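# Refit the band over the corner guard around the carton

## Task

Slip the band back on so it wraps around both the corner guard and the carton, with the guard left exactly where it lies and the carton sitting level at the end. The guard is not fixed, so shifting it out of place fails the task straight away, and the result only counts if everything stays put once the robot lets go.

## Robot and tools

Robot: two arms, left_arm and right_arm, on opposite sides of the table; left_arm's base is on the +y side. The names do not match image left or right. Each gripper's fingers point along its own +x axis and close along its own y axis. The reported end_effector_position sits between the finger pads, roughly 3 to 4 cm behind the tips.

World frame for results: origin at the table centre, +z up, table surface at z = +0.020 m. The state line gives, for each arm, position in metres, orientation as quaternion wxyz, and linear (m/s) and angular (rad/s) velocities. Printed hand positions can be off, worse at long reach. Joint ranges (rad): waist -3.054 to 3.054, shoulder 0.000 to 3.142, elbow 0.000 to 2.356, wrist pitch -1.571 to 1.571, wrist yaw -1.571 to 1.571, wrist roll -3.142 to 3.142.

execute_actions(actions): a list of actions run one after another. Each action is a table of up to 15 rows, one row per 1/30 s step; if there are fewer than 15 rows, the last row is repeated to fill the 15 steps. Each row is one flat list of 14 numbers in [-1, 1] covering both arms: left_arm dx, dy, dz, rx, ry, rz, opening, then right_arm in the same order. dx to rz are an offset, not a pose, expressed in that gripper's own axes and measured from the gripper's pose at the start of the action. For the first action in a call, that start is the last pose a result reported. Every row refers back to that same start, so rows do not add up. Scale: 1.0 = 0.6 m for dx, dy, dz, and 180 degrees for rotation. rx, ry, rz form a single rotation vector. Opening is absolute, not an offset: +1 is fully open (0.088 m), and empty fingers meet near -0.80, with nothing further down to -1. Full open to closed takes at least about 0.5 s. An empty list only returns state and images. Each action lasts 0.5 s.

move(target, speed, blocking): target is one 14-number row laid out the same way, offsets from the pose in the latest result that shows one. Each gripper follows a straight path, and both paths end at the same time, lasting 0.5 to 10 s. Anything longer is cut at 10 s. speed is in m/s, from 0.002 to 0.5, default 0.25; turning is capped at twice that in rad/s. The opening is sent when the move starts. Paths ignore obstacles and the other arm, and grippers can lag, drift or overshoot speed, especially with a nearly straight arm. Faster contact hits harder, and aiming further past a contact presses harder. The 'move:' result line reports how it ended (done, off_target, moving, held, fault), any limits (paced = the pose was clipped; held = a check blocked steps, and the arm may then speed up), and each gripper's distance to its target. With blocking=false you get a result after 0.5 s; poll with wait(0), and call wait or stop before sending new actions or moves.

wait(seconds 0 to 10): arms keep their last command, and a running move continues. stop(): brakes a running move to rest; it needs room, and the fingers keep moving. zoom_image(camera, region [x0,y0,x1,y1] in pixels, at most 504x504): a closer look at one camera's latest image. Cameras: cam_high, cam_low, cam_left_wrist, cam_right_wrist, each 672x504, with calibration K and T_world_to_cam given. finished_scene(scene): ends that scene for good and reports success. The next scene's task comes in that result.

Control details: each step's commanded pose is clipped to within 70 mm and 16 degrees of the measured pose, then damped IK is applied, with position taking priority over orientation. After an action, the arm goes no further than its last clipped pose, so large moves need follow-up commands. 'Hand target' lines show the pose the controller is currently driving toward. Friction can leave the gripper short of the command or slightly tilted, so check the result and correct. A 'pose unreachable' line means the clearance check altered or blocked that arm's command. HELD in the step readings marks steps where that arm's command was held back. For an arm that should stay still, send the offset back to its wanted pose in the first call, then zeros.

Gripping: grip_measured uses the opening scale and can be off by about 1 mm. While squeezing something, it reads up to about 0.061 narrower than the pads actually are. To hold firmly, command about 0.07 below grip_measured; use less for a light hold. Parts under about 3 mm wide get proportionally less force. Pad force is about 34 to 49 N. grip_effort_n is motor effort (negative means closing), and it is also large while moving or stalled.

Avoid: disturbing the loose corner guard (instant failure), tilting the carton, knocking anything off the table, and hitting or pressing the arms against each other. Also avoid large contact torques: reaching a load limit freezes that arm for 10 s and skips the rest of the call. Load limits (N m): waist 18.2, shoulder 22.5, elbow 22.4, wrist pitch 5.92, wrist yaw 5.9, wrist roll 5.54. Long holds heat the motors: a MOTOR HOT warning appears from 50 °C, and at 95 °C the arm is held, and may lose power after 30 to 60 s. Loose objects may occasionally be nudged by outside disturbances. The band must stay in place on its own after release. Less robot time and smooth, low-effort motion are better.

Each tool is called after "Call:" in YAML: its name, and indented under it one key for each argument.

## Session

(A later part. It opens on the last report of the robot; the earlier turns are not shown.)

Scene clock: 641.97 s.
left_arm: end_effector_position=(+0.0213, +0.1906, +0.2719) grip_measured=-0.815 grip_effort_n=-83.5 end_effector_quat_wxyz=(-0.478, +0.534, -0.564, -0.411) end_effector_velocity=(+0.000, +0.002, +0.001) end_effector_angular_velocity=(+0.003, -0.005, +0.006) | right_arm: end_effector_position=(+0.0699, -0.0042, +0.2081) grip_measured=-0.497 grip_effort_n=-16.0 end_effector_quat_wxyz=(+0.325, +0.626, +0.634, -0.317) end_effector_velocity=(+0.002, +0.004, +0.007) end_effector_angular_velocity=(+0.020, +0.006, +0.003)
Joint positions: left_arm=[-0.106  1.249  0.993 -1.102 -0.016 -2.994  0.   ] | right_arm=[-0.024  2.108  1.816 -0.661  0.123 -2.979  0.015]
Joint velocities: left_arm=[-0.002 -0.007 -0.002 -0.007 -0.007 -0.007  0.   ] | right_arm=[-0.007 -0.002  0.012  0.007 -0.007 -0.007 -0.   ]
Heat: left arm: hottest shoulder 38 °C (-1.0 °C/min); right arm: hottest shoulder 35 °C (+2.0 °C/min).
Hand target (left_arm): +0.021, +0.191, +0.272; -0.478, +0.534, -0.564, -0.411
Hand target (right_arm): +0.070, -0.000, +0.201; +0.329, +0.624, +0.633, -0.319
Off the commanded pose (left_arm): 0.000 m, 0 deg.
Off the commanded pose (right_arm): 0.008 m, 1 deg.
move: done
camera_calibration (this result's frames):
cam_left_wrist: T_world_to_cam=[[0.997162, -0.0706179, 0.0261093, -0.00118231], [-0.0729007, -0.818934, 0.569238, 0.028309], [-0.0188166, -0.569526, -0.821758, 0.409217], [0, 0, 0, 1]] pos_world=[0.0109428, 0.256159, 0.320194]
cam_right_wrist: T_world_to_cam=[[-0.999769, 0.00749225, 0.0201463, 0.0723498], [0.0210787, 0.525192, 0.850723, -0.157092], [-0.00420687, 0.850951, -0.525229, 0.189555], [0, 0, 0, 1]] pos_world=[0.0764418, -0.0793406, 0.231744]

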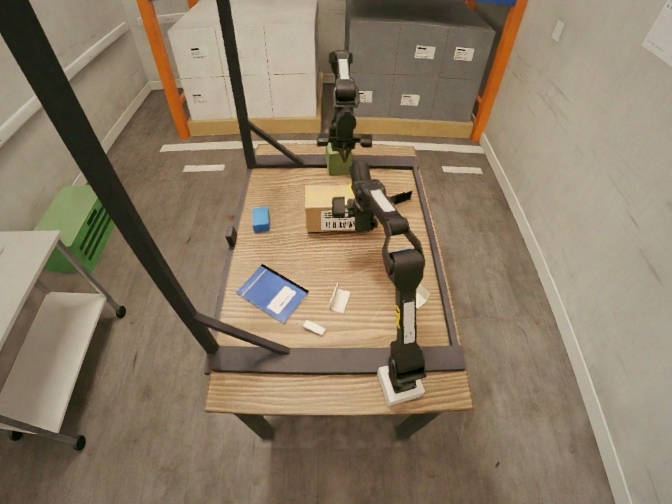

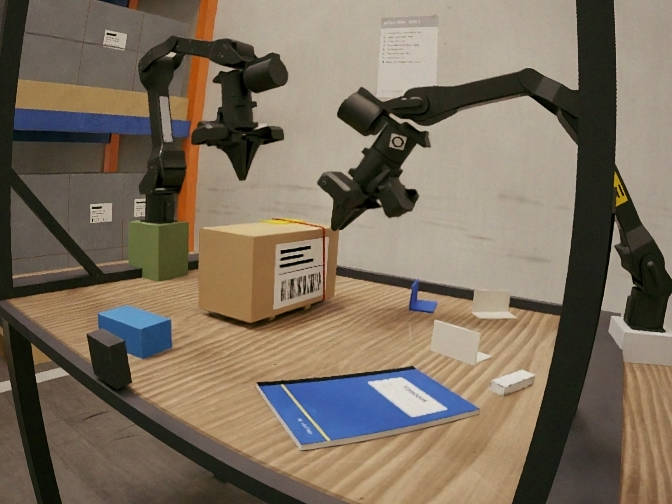

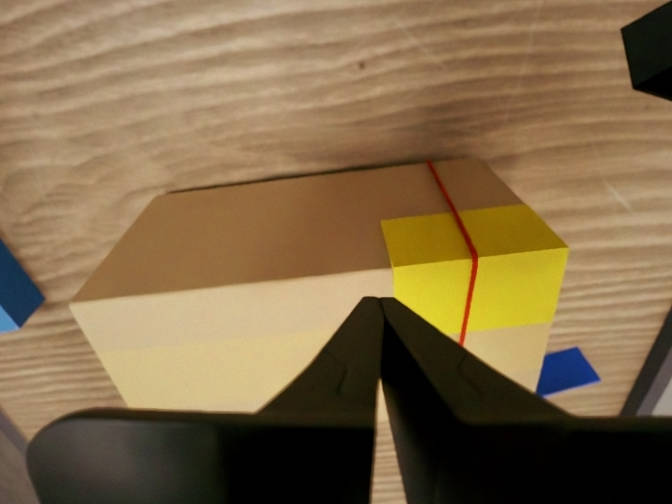

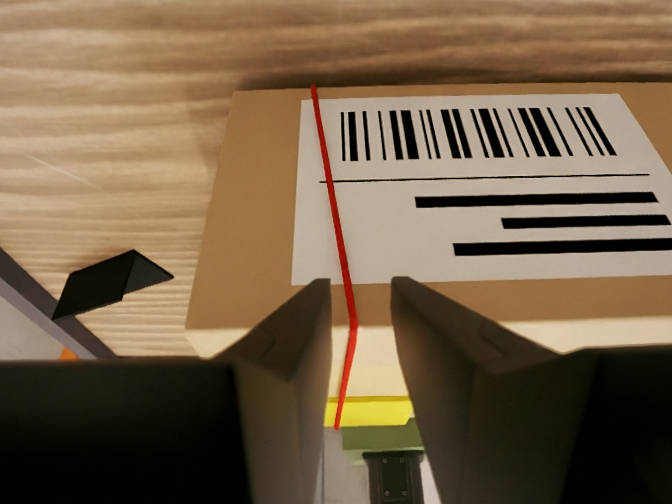

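Call:
move:
  target: [0,0,0,0,0,0,-0.86,0.004,0,-0.0175,0,0,0,-0.5]
  speed: 0.02

Call:
zoom_image:
  camera: "cam_low"
  region: [260,170,400,290]

Scene clock: 651.60 s.
left_arm: end_effector_position=(+0.0213, +0.1906, +0.2719) grip_measured=-0.815 grip_effort_n=-83.5 end_effector_quat_wxyz=(-0.478, +0.534, -0.564, -0.411) end_effector_velocity=(-0.002, +0.003, -0.002) end_effector_angular_velocity=(+0.012, +0.009, +0.003) | right_arm: end_effector_position=(+0.0689, +0.0023, +0.2199) grip_measured=-0.497 grip_effort_n=-16.0 end_effector_quat_wxyz=(+0.319, +0.628, +0.636, -0.314) end_effector_velocity=(+0.003, -0.000, +0.001) end_effector_angular_velocity=(-0.004, +0.001, +0.003)
Joint positions: left_arm=[-0.106  1.249  0.993 -1.102 -0.016 -2.994  0.   ] | right_arm=[-0.025  2.125  1.882 -0.696  0.123 -2.979  0.015]
Joint velocities: left_arm=[-0.002 -0.002 -0.007 -0.007  0.007 -0.007  0.   ] | right_arm=[-0.007 -0.002  0.002 -0.007 -0.007 -0.007 -0.   ]
Heat: left arm: hottest shoulder 37 °C (-3.1 °C/min); right arm: hottest shoulder 37 °C (+4.1 °C/min).
Hand target (left_arm): +0.021, +0.191, +0.272; -0.478, +0.534, -0.564, -0.411
Hand target (right_arm): +0.070, +0.006, +0.212; +0.325, +0.626, +0.634, -0.317
Off the commanded pose (left_arm): 0.000 m, 0 deg.
Off the commanded pose (right_arm): 0.008 m, 1 deg.
move: done
camera_calibration (this result's frames):
cam_left_wrist: T_world_to_cam=[[0.997162, -0.0706179, 0.0261093, -0.00118231], [-0.0729007, -0.818934, 0.569238, 0.028309], [-0.0188166, -0.569526, -0.821758, 0.409217], [0, 0, 0, 1]] pos_world=[0.0109428, 0.256159, 0.320194]
cam_right_wrist: T_world_to_cam=[[-0.999697, 0.0079556, 0.0233096, 0.0703331], [0.0240869, 0.513403, 0.857809, -0.172277], [-0.00514284, 0.858111, -0.513439, 0.187655], [0, 0, 0, 1]] pos_world=[0.0754265, -0.0731404, 0.242491]

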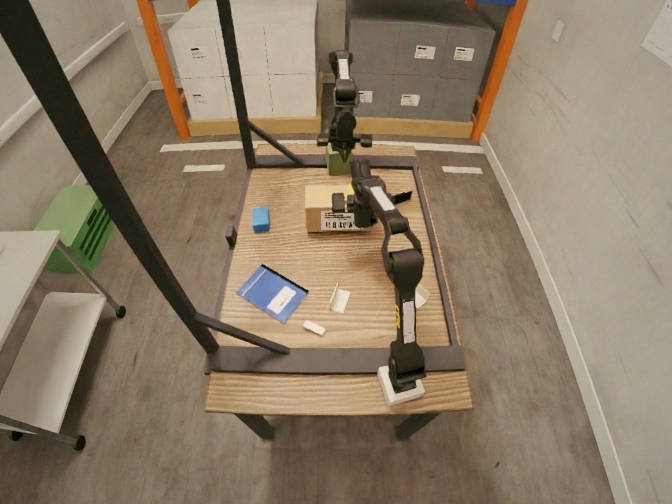

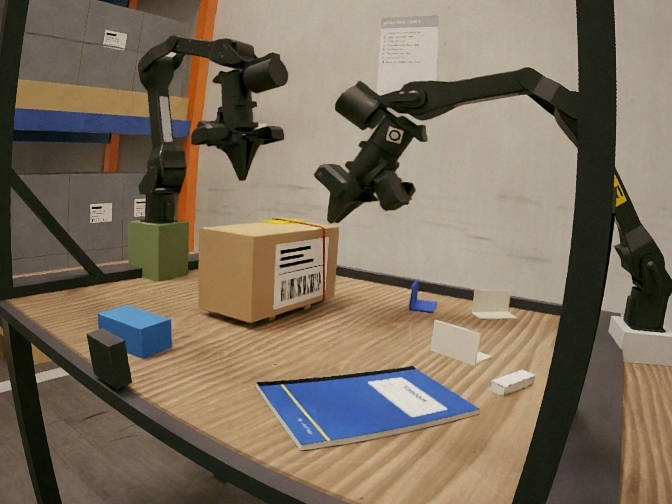

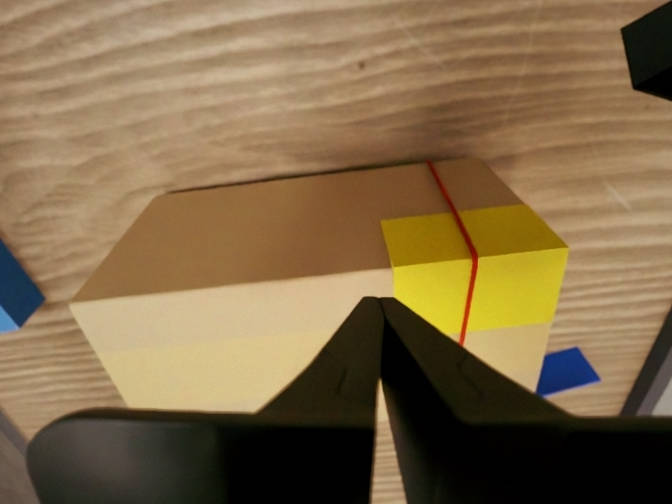

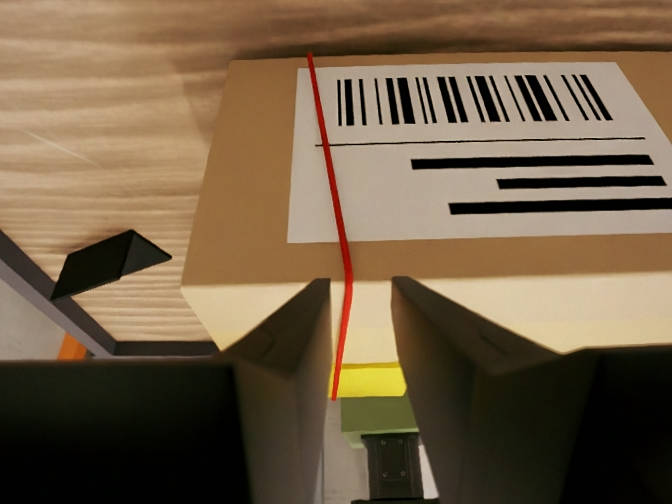

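Region (260, 170, 400, 290) of cam_low's 672x504 image, scaled by 3.600, with more detail than that image has; it fills the top 432 rows of this view, and the rest is white.

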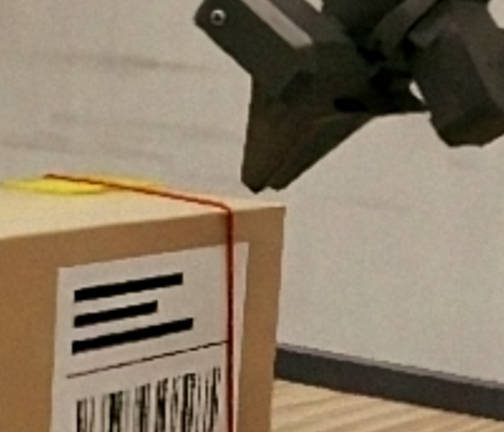

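Call:
move:
  target: [0,0,0,0,0,0,-0.86,0.02,0.005,-0.005,0,0,0,-0.5]
  speed: 0.015

Call:
zoom_image:
  camera: "cam_low"
  region: [260,170,400,290]

Scene clock: 659.77 s.
left_arm: end_effector_position=(+0.0213, +0.1906, +0.2719) grip_measured=-0.815 grip_effort_n=-83.5 end_effector_quat_wxyz=(-0.478, +0.534, -0.564, -0.411) end_effector_velocity=(-0.002, +0.002, -0.002) end_effector_angular_velocity=(+0.012, +0.009, +0.003) | right_arm: end_effector_position=(+0.0713, +0.0075, +0.2192) grip_measured=-0.497 grip_effort_n=-16.0 end_effector_quat_wxyz=(+0.316, +0.630, +0.637, -0.311) end_effector_velocity=(+0.000, -0.001, +0.004) end_effector_angular_velocity=(+0.001, +0.002, +0.008)
Joint positions: left_arm=[-0.106  1.249  0.993 -1.102 -0.016 -2.994  0.   ] | right_arm=[-0.032  2.139  1.896 -0.687  0.121 -2.983  0.015]
Joint velocities: left_arm=[-0.002  0.002 -0.002 -0.007  0.007 -0.007  0.   ] | right_arm=[-0.002 -0.007  0.002 -0.007 -0.007 -0.007  0.   ]
Heat: left arm: hottest shoulder 36 °C (-5.0 °C/min); right arm: hottest shoulder 38 °C (+5.0 °C/min).
Hand target (left_arm): +0.021, +0.191, +0.272; -0.478, +0.534, -0.564, -0.411
Hand target (right_arm): +0.072, +0.012, +0.212; +0.319, +0.628, +0.636, -0.313
Off the commanded pose (left_arm): 0.000 m, 0 deg.
Off the commanded pose (right_arm): 0.008 m, 0 deg.
move: done
camera_calibration (this result's frames):
cam_left_wrist: T_world_to_cam=[[0.997162, -0.0706179, 0.0261093, -0.00118231], [-0.0729007, -0.818934, 0.569238, 0.028309], [-0.0188166, -0.569526, -0.821758, 0.409217], [0, 0, 0, 1]] pos_world=[0.0109428, 0.256159, 0.320194]
cam_right_wrist: T_world_to_cam=[[-0.999664, 0.00983846, 0.0239912, 0.0725419], [0.0256699, 0.506235, 0.862013, -0.175322], [-0.00366429, 0.862339, -0.506318, 0.181198], [0, 0, 0, 1]] pos_world=[0.0776819, -0.0682135, 0.241133]

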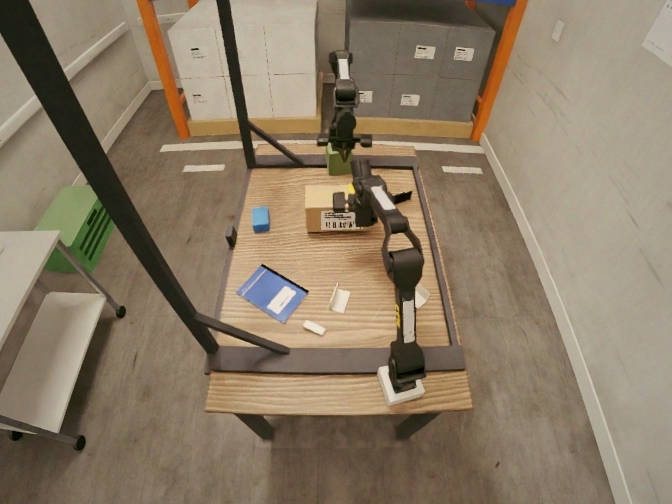

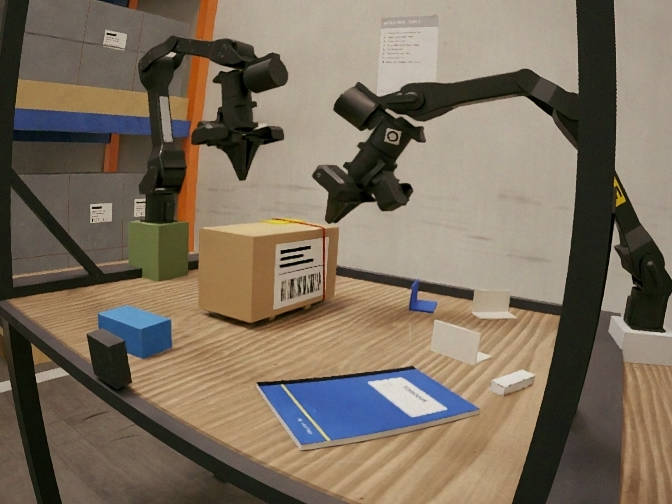

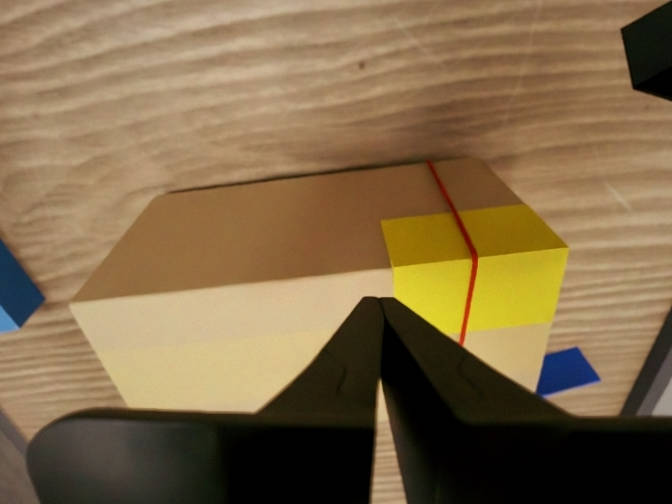

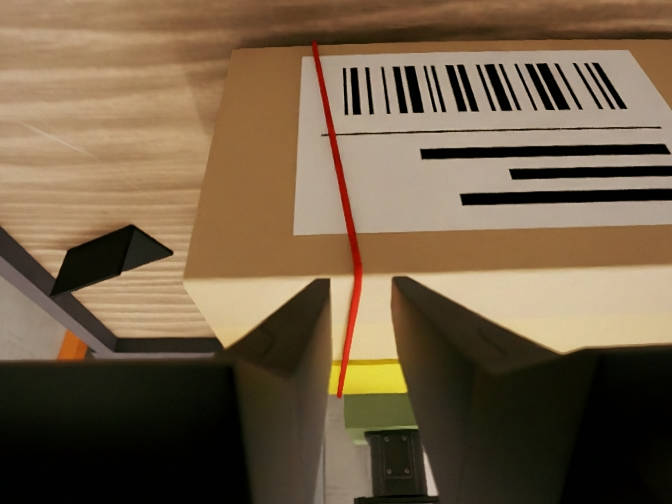

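Region (260, 170, 400, 290) of cam_low's 672x504 image, scaled by 3.600, with more detail than that image has; it fills the top 432 rows of this view, and the rest is white.

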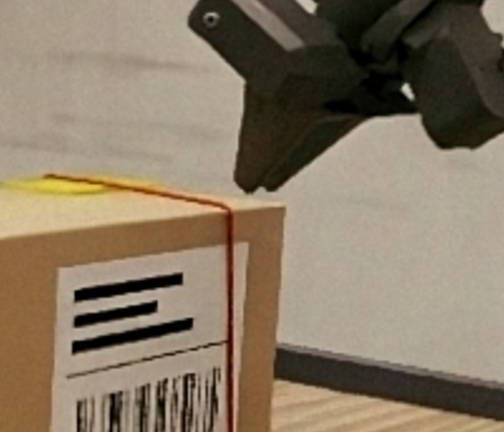

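Call:
move:
  target: [0,0,0,0,0,0,-0.86,0.028,0,0.008,0,0,0,-0.5]
  speed: 0.012

Call:
zoom_image:
  camera: "cam_low"
  region: [260,170,400,290]

Scene clock: 665.00 s.
left_arm: end_effector_position=(+0.0213, +0.1906, +0.2719) grip_measured=-0.815 grip_effort_n=-83.5 end_effector_quat_wxyz=(-0.478, +0.534, -0.564, -0.411) end_effector_velocity=(+0.001, -0.001, +0.000) end_effector_angular_velocity=(-0.008, -0.003, +0.021) | right_arm: end_effector_position=(+0.0699, +0.0142, +0.2220) grip_measured=-0.497 grip_effort_n=-16.0 end_effector_quat_wxyz=(+0.302, +0.635, +0.644, -0.302) end_effector_velocity=(-0.004, -0.001, -0.002) end_effector_angular_velocity=(-0.011, +0.011, +0.022)
Joint positions: left_arm=[-0.106  1.249  0.993 -1.102 -0.016 -2.994  0.   ] | right_arm=[-0.032  2.141  1.89  -0.642  0.121 -2.983  0.015]
Joint velocities: left_arm=[-0.002 -0.002 -0.002  0.007 -0.007 -0.022  0.   ] | right_arm=[ 0.002  0.002  0.002 -0.007 -0.022 -0.007 -0.   ]
Heat: left arm: hottest shoulder 36 °C (-5.0 °C/min); right arm: hottest shoulder 39 °C (+6.0 °C/min).
Hand target (left_arm): +0.021, +0.191, +0.272; -0.478, +0.534, -0.564, -0.411
Hand target (right_arm): +0.071, +0.013, +0.203; +0.316, +0.630, +0.637, -0.312
Off the commanded pose (left_arm): 0.000 m, 0 deg.
Off the commanded pose (right_arm): 0.019 m, 2 deg.
move: off_target (right_arm)
camera_calibration (this result's frames):
cam_left_wrist: T_world_to_cam=[[0.997162, -0.0706179, 0.0261093, -0.00118231], [-0.0729007, -0.818934, 0.569238, 0.028309], [-0.0188166, -0.569526, -0.821758, 0.409217], [0, 0, 0, 1]] pos_world=[0.0109428, 0.256159, 0.320194]
cam_right_wrist: T_world_to_cam=[[-0.999441, 0.00879998, 0.0322464, 0.069131], [0.0325631, 0.474069, 0.879885, -0.185128], [-0.00754404, 0.880443, -0.474091, 0.169676], [0, 0, 0, 1]] pos_world=[0.0764008, -0.0622352, 0.241104]

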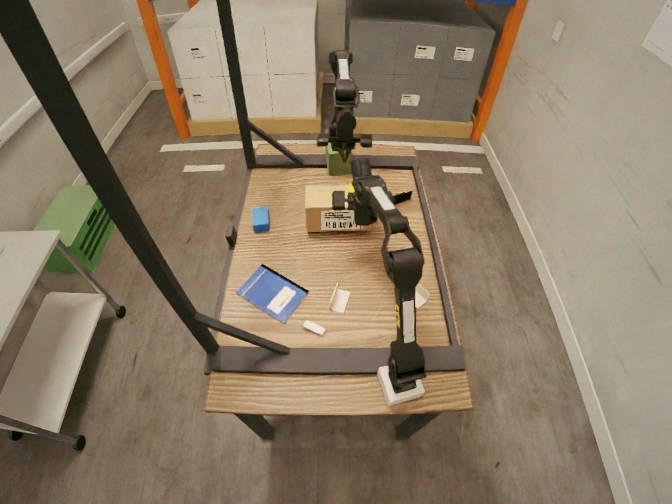

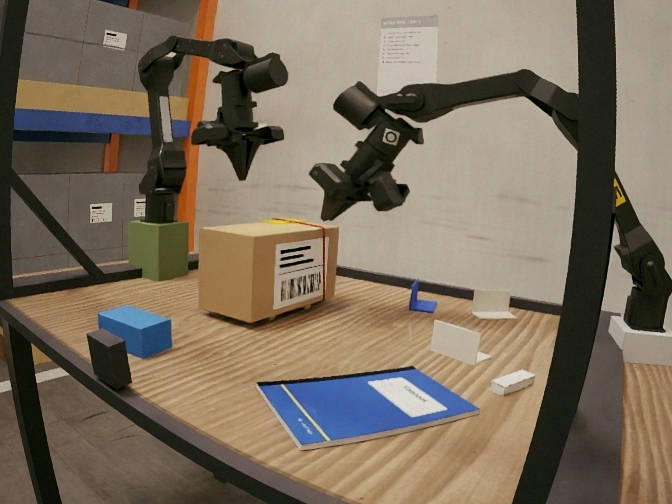

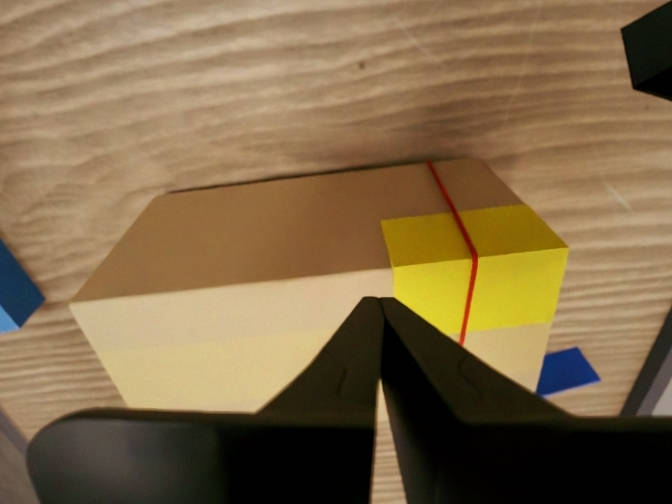

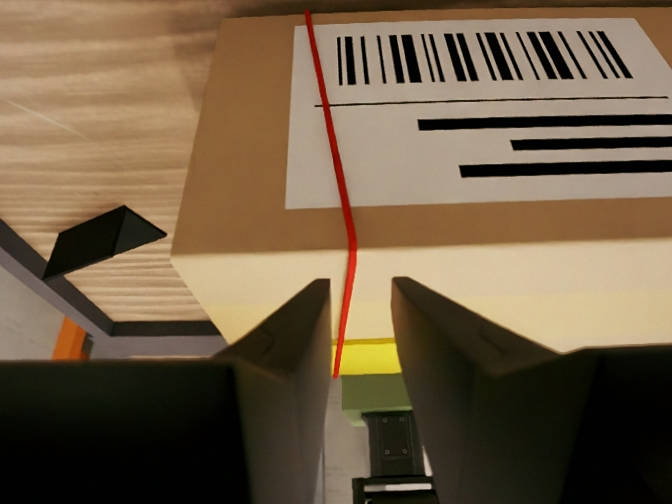

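Region (260, 170, 400, 290) of cam_low's 672x504 image, scaled by 3.600, with more detail than that image has; it fills the top 432 rows of this view, and the rest is white.

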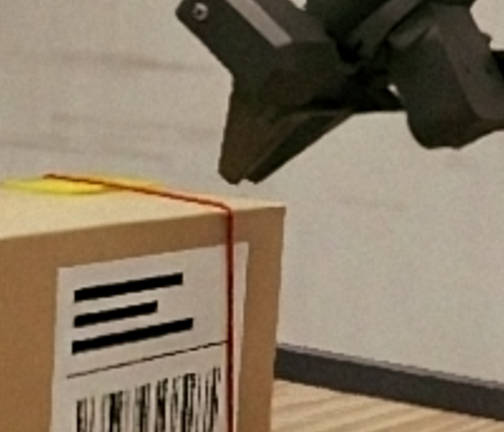

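Call:
move:
  target: [0,0,0,0,0,0,-0.86,0.0315,0,0.0355,0,-0.015,0,-0.5]
  speed: 0.02

Call:
zoom_image:
  camera: "cam_low"
  region: [260,170,400,290]

Scene clock: 672.23 s.
left_arm: end_effector_position=(+0.0213, +0.1906, +0.2719) grip_measured=-0.815 grip_effort_n=-83.5 end_effector_quat_wxyz=(-0.478, +0.534, -0.564, -0.411) end_effector_velocity=(+0.003, +0.002, -0.000) end_effector_angular_velocity=(+0.008, -0.020, +0.009) | right_arm: end_effector_position=(+0.0700, +0.0112, +0.2094) grip_measured=-0.497 grip_effort_n=-16.0 end_effector_quat_wxyz=(+0.307, +0.632, +0.642, -0.307) end_effector_velocity=(+0.001, -0.001, -0.003) end_effector_angular_velocity=(-0.013, -0.001, +0.008)
Joint positions: left_arm=[-0.106  1.249  0.993 -1.102 -0.016 -2.994  0.   ] | right_arm=[-0.032  2.141  1.85  -0.617  0.118 -2.982  0.015]
Joint velocities: left_arm=[-0.002 -0.002 -0.002 -0.007 -0.022 -0.007  0.   ] | right_arm=[-0.002  0.002 -0.002 -0.007 -0.007 -0.007 -0.   ]
Heat: left arm: hottest shoulder 35 °C (-7.1 °C/min); right arm: hottest shoulder 40 °C (+7.1 °C/min).
Hand target (left_arm): +0.021, +0.191, +0.272; -0.478, +0.534, -0.564, -0.411
Hand target (right_arm): +0.070, +0.009, +0.194; +0.317, +0.627, +0.637, -0.317
Off the commanded pose (left_arm): 0.000 m, 0 deg.
Off the commanded pose (right_arm): 0.016 m, 2 deg.
move: off_target (right_arm)
camera_calibration (this result's frames):
cam_left_wrist: T_world_to_cam=[[0.997162, -0.0706179, 0.0261093, -0.00118231], [-0.0729007, -0.818934, 0.569238, 0.028309], [-0.0188166, -0.569526, -0.821758, 0.409217], [0, 0, 0, 1]] pos_world=[0.0109428, 0.256159, 0.320194]
cam_right_wrist: T_world_to_cam=[[-0.999449, 0.0086102, 0.0320447, 0.0697765], [0.032168, 0.488272, 0.872099, -0.171108], [-0.00813759, 0.872649, -0.48828, 0.169383], [0, 0, 0, 1]] pos_world=[0.0766206, -0.0648655, 0.229693]

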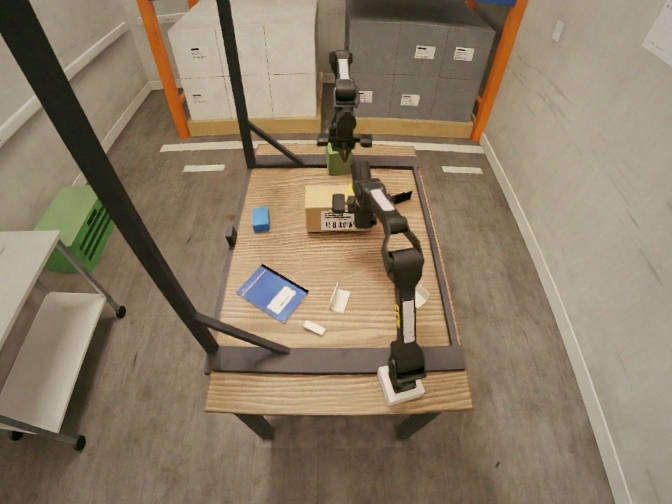

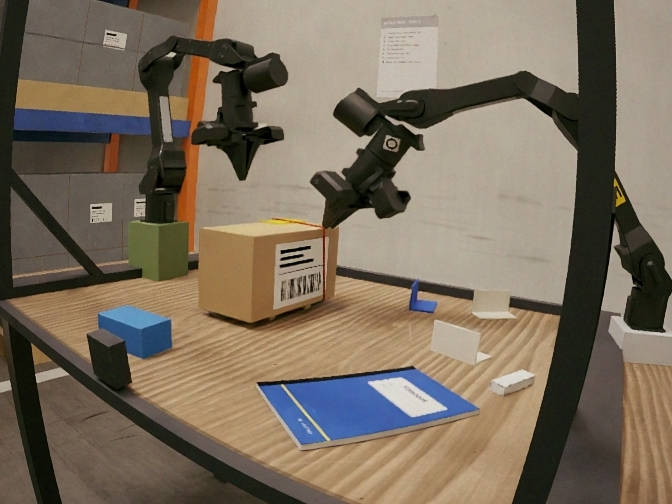

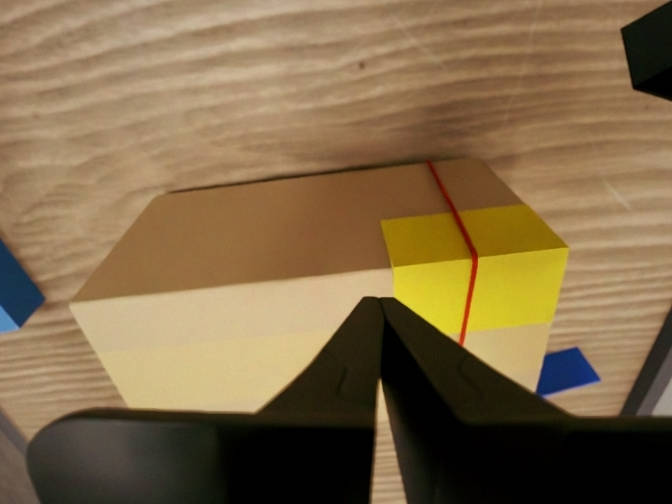

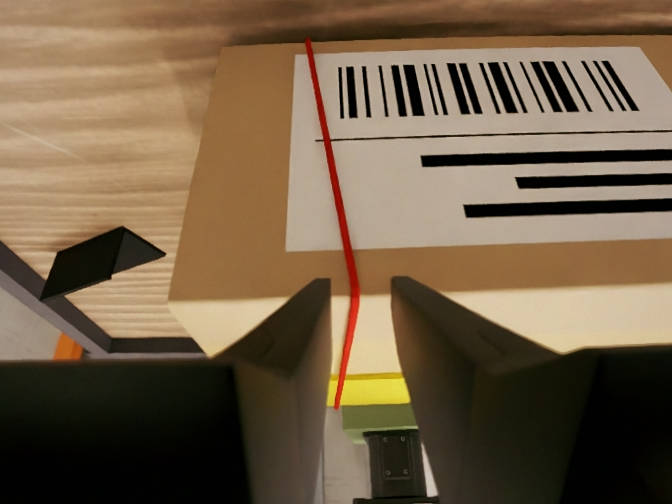

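Region (260, 170, 400, 290) of cam_low's 672x504 image, scaled by 3.600, with more detail than that image has; it fills the top 432 rows of this view, and the rest is white.

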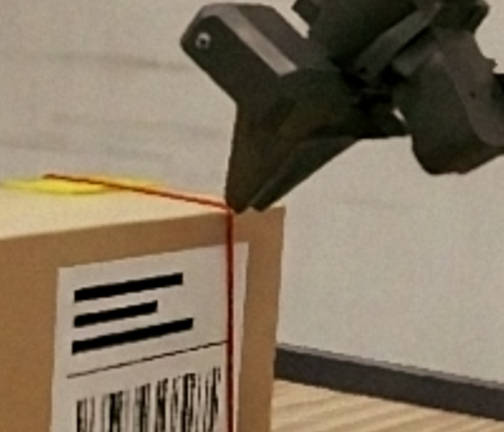

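Call:
move:
  target: [0,0,0,0,0,0,-0.86,0.025,0,0.004,0,0,0,-0.5]
  speed: 0.012

Call:
zoom_image:
  camera: "cam_low"
  region: [260,170,400,290]

Scene clock: 676.97 s.
left_arm: end_effector_position=(+0.0213, +0.1906, +0.2719) grip_measured=-0.815 grip_effort_n=-83.5 end_effector_quat_wxyz=(-0.478, +0.534, -0.564, -0.411) end_effector_velocity=(+0.004, +0.001, +0.001) end_effector_angular_velocity=(+0.003, -0.017, +0.029) | right_arm: end_effector_position=(+0.0689, +0.0166, +0.2086) grip_measured=-0.497 grip_effort_n=-16.0 end_effector_quat_wxyz=(+0.299, +0.634, +0.646, -0.302) end_effector_velocity=(+0.003, -0.001, -0.003) end_effector_angular_velocity=(-0.013, -0.002, +0.003)
Joint positions: left_arm=[-0.106  1.249  0.993 -1.102 -0.016 -2.994  0.   ] | right_arm=[-0.032  2.15   1.85  -0.587  0.118 -2.982  0.015]
Joint velocities: left_arm=[ 0.002 -0.002  0.002 -0.007 -0.022 -0.022  0.   ] | right_arm=[-0.007  0.002 -0.002 -0.007 -0.007 -0.007 -0.   ]
Heat: left arm: hottest shoulder 35 °C (-8.0 °C/min); right arm: hottest shoulder 41 °C (+8.0 °C/min).
Hand target (left_arm): +0.021, +0.191, +0.272; -0.478, +0.534, -0.564, -0.411
Hand target (right_arm): +0.070, +0.018, +0.196; +0.307, +0.632, +0.642, -0.307
Off the commanded pose (left_arm): 0.000 m, 0 deg.
Off the commanded pose (right_arm): 0.013 m, 1 deg.
move: off_target (right_arm)
camera_calibration (this result's frames):
cam_left_wrist: T_world_to_cam=[[0.997162, -0.0706179, 0.0261093, -0.00118231], [-0.0729007, -0.818934, 0.569238, 0.028309], [-0.0188166, -0.569526, -0.821758, 0.409217], [0, 0, 0, 1]] pos_world=[0.0109428, 0.256159, 0.320194]
cam_right_wrist: T_world_to_cam=[[-0.999298, 0.00790595, 0.036608, 0.067661], [0.0360236, 0.47028, 0.881782, -0.174986], [-0.0102447, 0.882482, -0.470235, 0.160551], [0, 0, 0, 1]] pos_world=[0.075562, -0.0599256, 0.22732]

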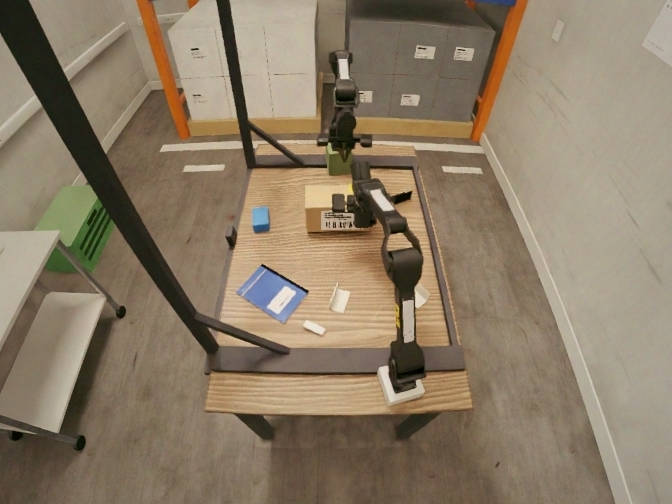

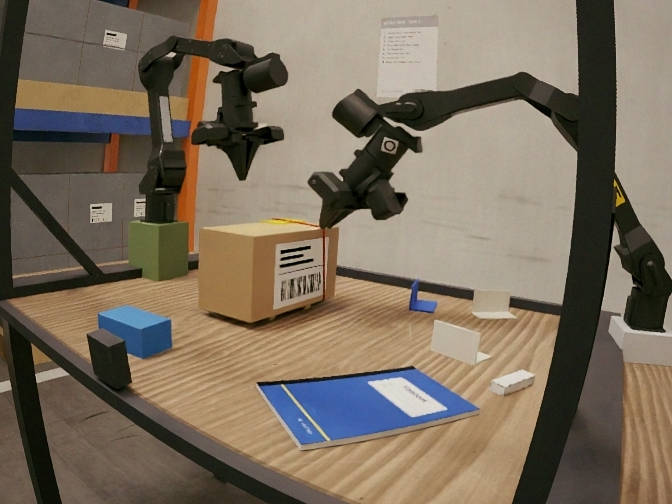

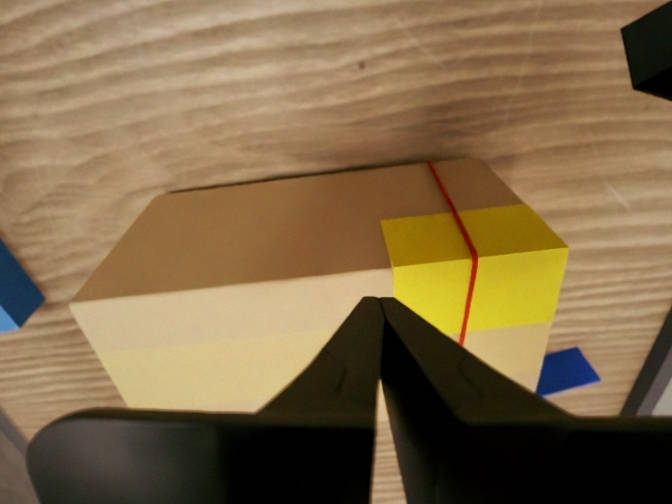

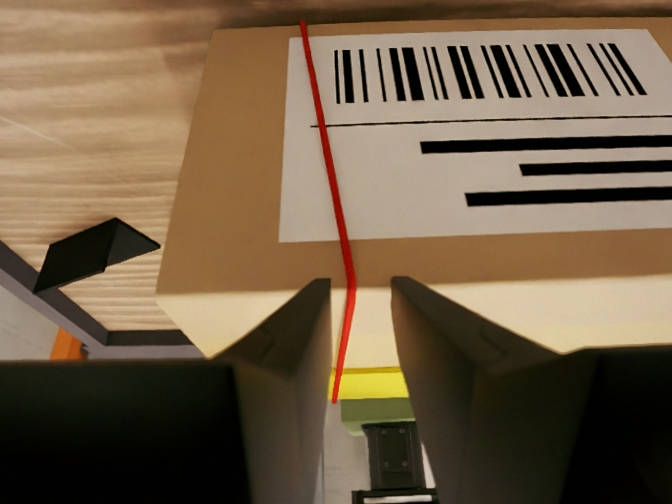

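Region (260, 170, 400, 290) of cam_low's 672x504 image, scaled by 3.600, with more detail than that image has; it fills the top 432 rows of this view, and the rest is white.

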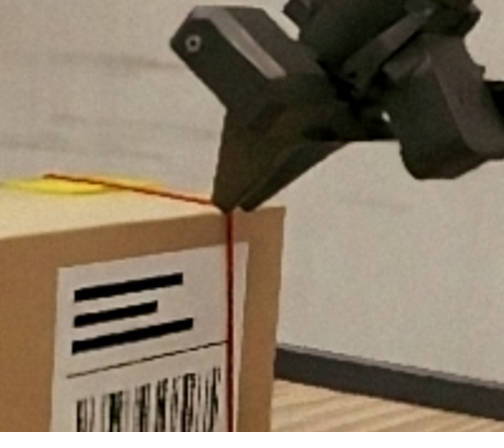

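Call:
move:
  target: [0,0,0,0,0,0,-0.86,0.03,0,0.018,0,0,0,-0.5]
  speed: 0.012

Call:
zoom_image:
  camera: "cam_low"
  region: [260,170,400,290]

Scene clock: 682.40 s.
left_arm: end_effector_position=(+0.0213, +0.1906, +0.2719) grip_measured=-0.815 grip_effort_n=-83.5 end_effector_quat_wxyz=(-0.478, +0.534, -0.564, -0.411) end_effector_velocity=(+0.000, +0.001, +0.001) end_effector_angular_velocity=(+0.003, -0.009, -0.008) | right_arm: end_effector_position=(+0.0680, +0.0209, +0.2048) grip_measured=-0.497 grip_effort_n=-15.6 end_effector_quat_wxyz=(+0.288, +0.638, +0.651, -0.294) end_effector_velocity=(+0.000, -0.000, -0.001) end_effector_angular_velocity=(+0.001, +0.001, +0.008)
Joint positions: left_arm=[-0.106  1.249  0.993 -1.102 -0.016 -2.994  0.   ] | right_arm=[-0.032  2.15   1.818 -0.525  0.118 -2.982  0.015]
Joint velocities: left_arm=[-0.002 -0.002  0.002 -0.007 -0.007  0.007  0.   ] | right_arm=[-0.002 -0.002 -0.007  0.007 -0.007 -0.007 -0.   ]
Heat: left arm: hottest shoulder 35 °C (-7.0 °C/min); right arm: hottest shoulder 42 °C (+9.0 °C/min).
Hand target (left_arm): +0.021, +0.191, +0.272; -0.478, +0.534, -0.564, -0.411
Hand target (right_arm): +0.069, +0.019, +0.188; +0.299, +0.634, +0.646, -0.302
Off the commanded pose (left_arm): 0.000 m, 0 deg.
Off the commanded pose (right_arm): 0.017 m, 2 deg.
move: off_target (right_arm)
camera_calibration (this result's frames):
cam_left_wrist: T_world_to_cam=[[0.997162, -0.0706179, 0.0261093, -0.00118231], [-0.0729007, -0.818934, 0.569238, 0.028309], [-0.0188166, -0.569526, -0.821758, 0.409217], [0, 0, 0, 1]] pos_world=[0.0109428, 0.256159, 0.320194]
cam_right_wrist: T_world_to_cam=[[-0.999047, 0.00673097, 0.0431339, 0.0655133], [0.0416341, 0.444099, 0.89501, -0.176212], [-0.0131314, 0.895952, -0.443956, 0.14951], [0, 0, 0, 1]] pos_world=[0.0747505, -0.0561392, 0.221262]

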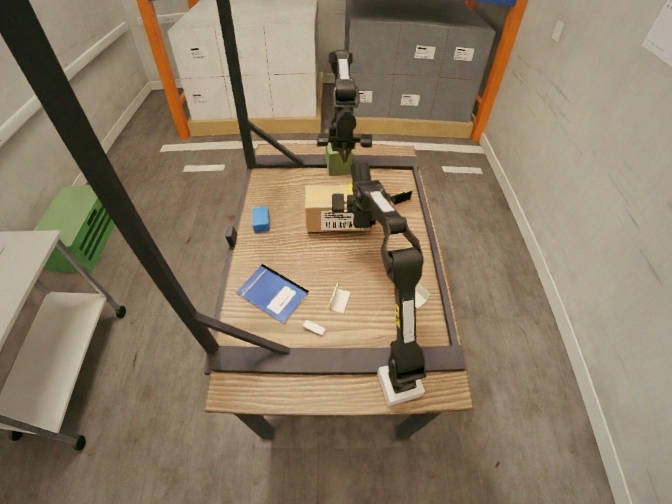

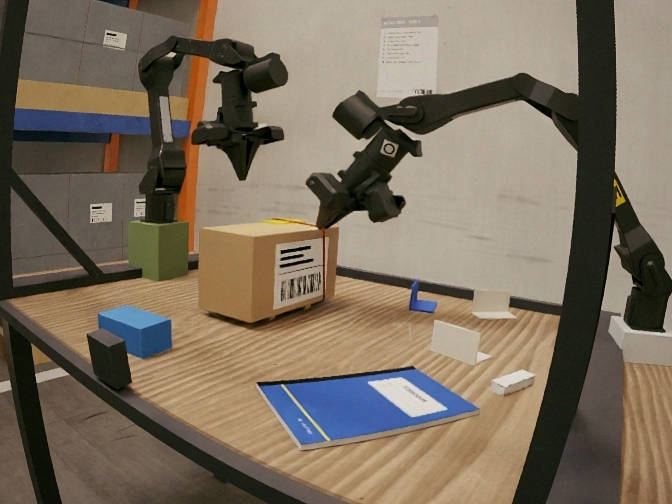

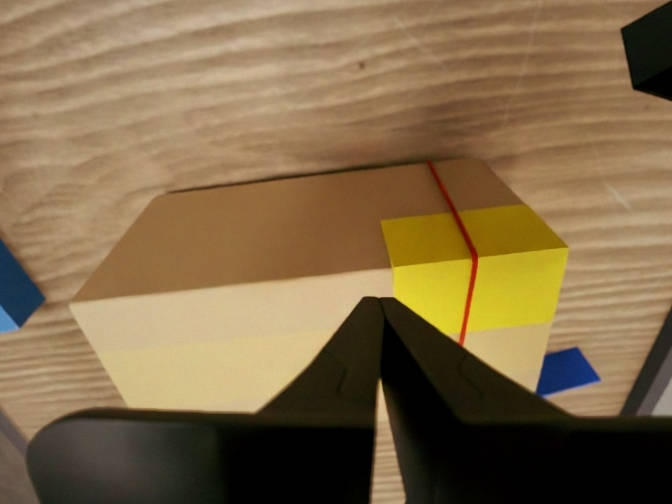

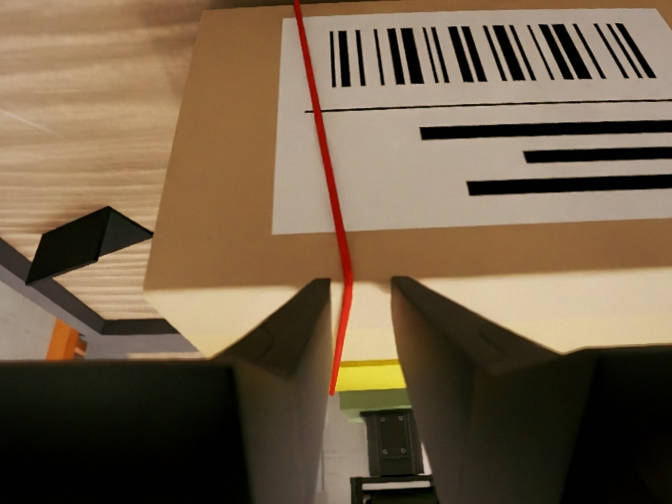

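Region (260, 170, 400, 290) of cam_low's 672x504 image, scaled by 3.600, with more detail than that image has; it fills the top 432 rows of this view, and the rest is white.

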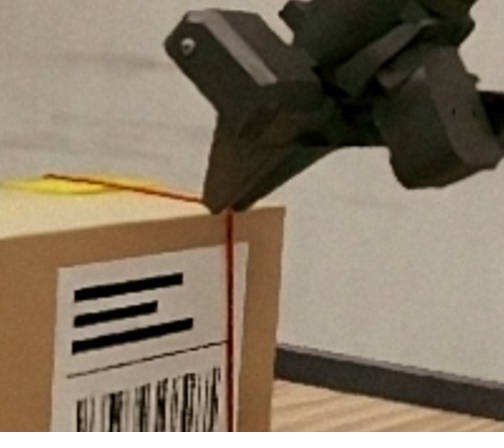

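Call:
move:
  target: [0,0,0,0,0,0,-0.86,0.012,0,0.02,0,0,0,-1]
  speed: 0.01

Call:
zoom_image:
  camera: "cam_low"
  region: [260,170,400,290]

Scene clock: 693.27 s.
left_arm: end_effector_position=(+0.0213, +0.1906, +0.2719) grip_measured=-0.815 grip_effort_n=-83.5 end_effector_quat_wxyz=(-0.478, +0.534, -0.564, -0.411) end_effector_velocity=(+0.000, +0.002, +0.001) end_effector_angular_velocity=(+0.003, -0.009, -0.008) | right_arm: end_effector_position=(+0.0704, +0.0210, +0.2041) grip_measured=-0.807 grip_effort_n=-83.5 end_effector_quat_wxyz=(+0.278, +0.644, +0.653, -0.287) end_effector_velocity=(-0.002, -0.000, -0.001) end_effector_angular_velocity=(-0.001, +0.011, +0.018)
Joint positions: left_arm=[-0.106  1.249  0.993 -1.102 -0.016 -2.994  0.   ] | right_arm=[-0.035  2.132  1.771 -0.469  0.124 -2.982  0.   ]
Joint velocities: left_arm=[-0.002 -0.007 -0.002 -0.007 -0.007  0.007  0.   ] | right_arm=[-0.002 -0.002 -0.007  0.007 -0.022 -0.007  0.   ]
Heat: left arm: hottest shoulder 34 °C (-6.0 °C/min); right arm: hottest shoulder 44 °C (+10.1 °C/min).
Hand target (left_arm): +0.021, +0.191, +0.272; -0.478, +0.534, -0.564, -0.411
Hand target (right_arm): +0.068, +0.016, +0.191; +0.288, +0.638, +0.651, -0.295
Off the commanded pose (left_arm): 0.000 m, 0 deg.
Off the commanded pose (right_arm): 0.014 m, 2 deg.
move: off_target (right_arm)
camera_calibration (this result's frames):
cam_left_wrist: T_world_to_cam=[[0.997162, -0.0706179, 0.0261093, -0.00118231], [-0.0729007, -0.818934, 0.569238, 0.028309], [-0.0188166, -0.569526, -0.821758, 0.409217], [0, 0, 0, 1]] pos_world=[0.0109428, 0.256159, 0.320194]
cam_right_wrist: T_world_to_cam=[[-0.998931, 0.0122503, 0.0445746, 0.0675588], [0.045603, 0.419083, 0.906802, -0.177824], [-0.00757184, 0.907865, -0.419194, 0.143412], [0, 0, 0, 1]] pos_world=[0.0766818, -0.0565034, 0.218358]

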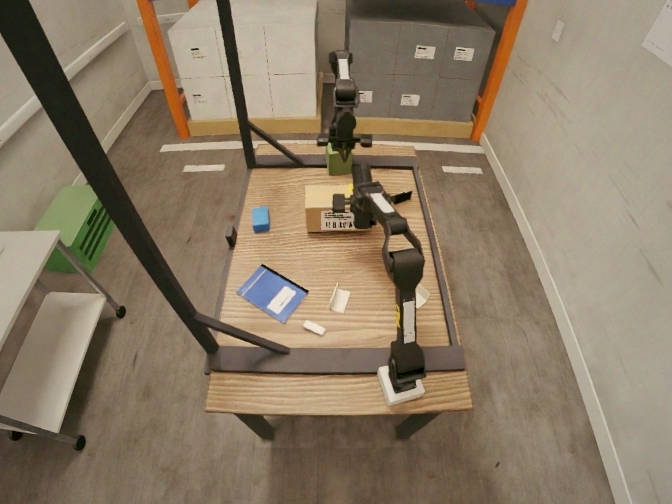

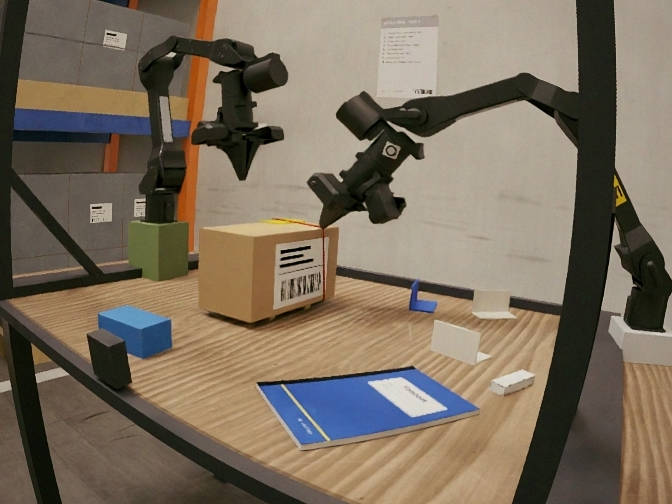

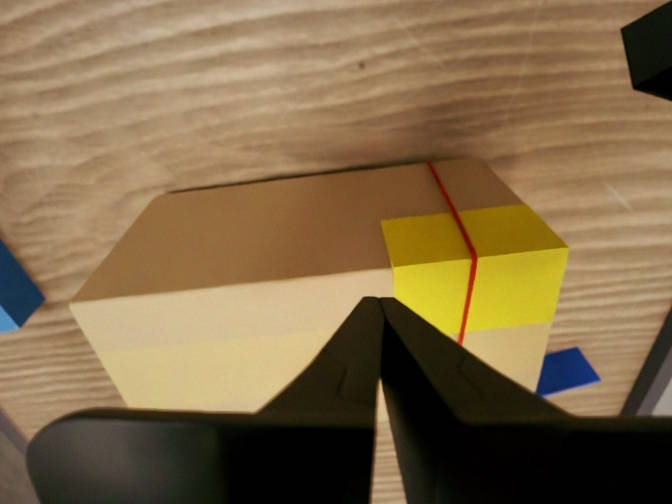

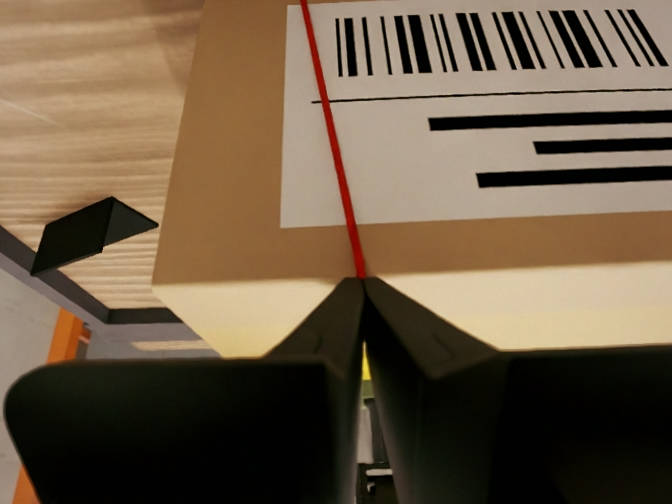

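Region (260, 170, 400, 290) of cam_low's 672x504 image, scaled by 3.600, with more detail than that image has; it fills the top 432 rows of this view, and the rest is white.

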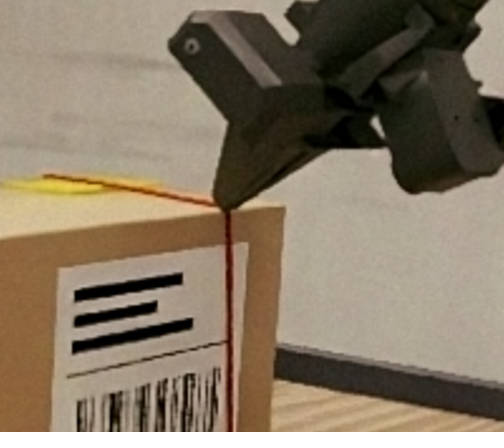

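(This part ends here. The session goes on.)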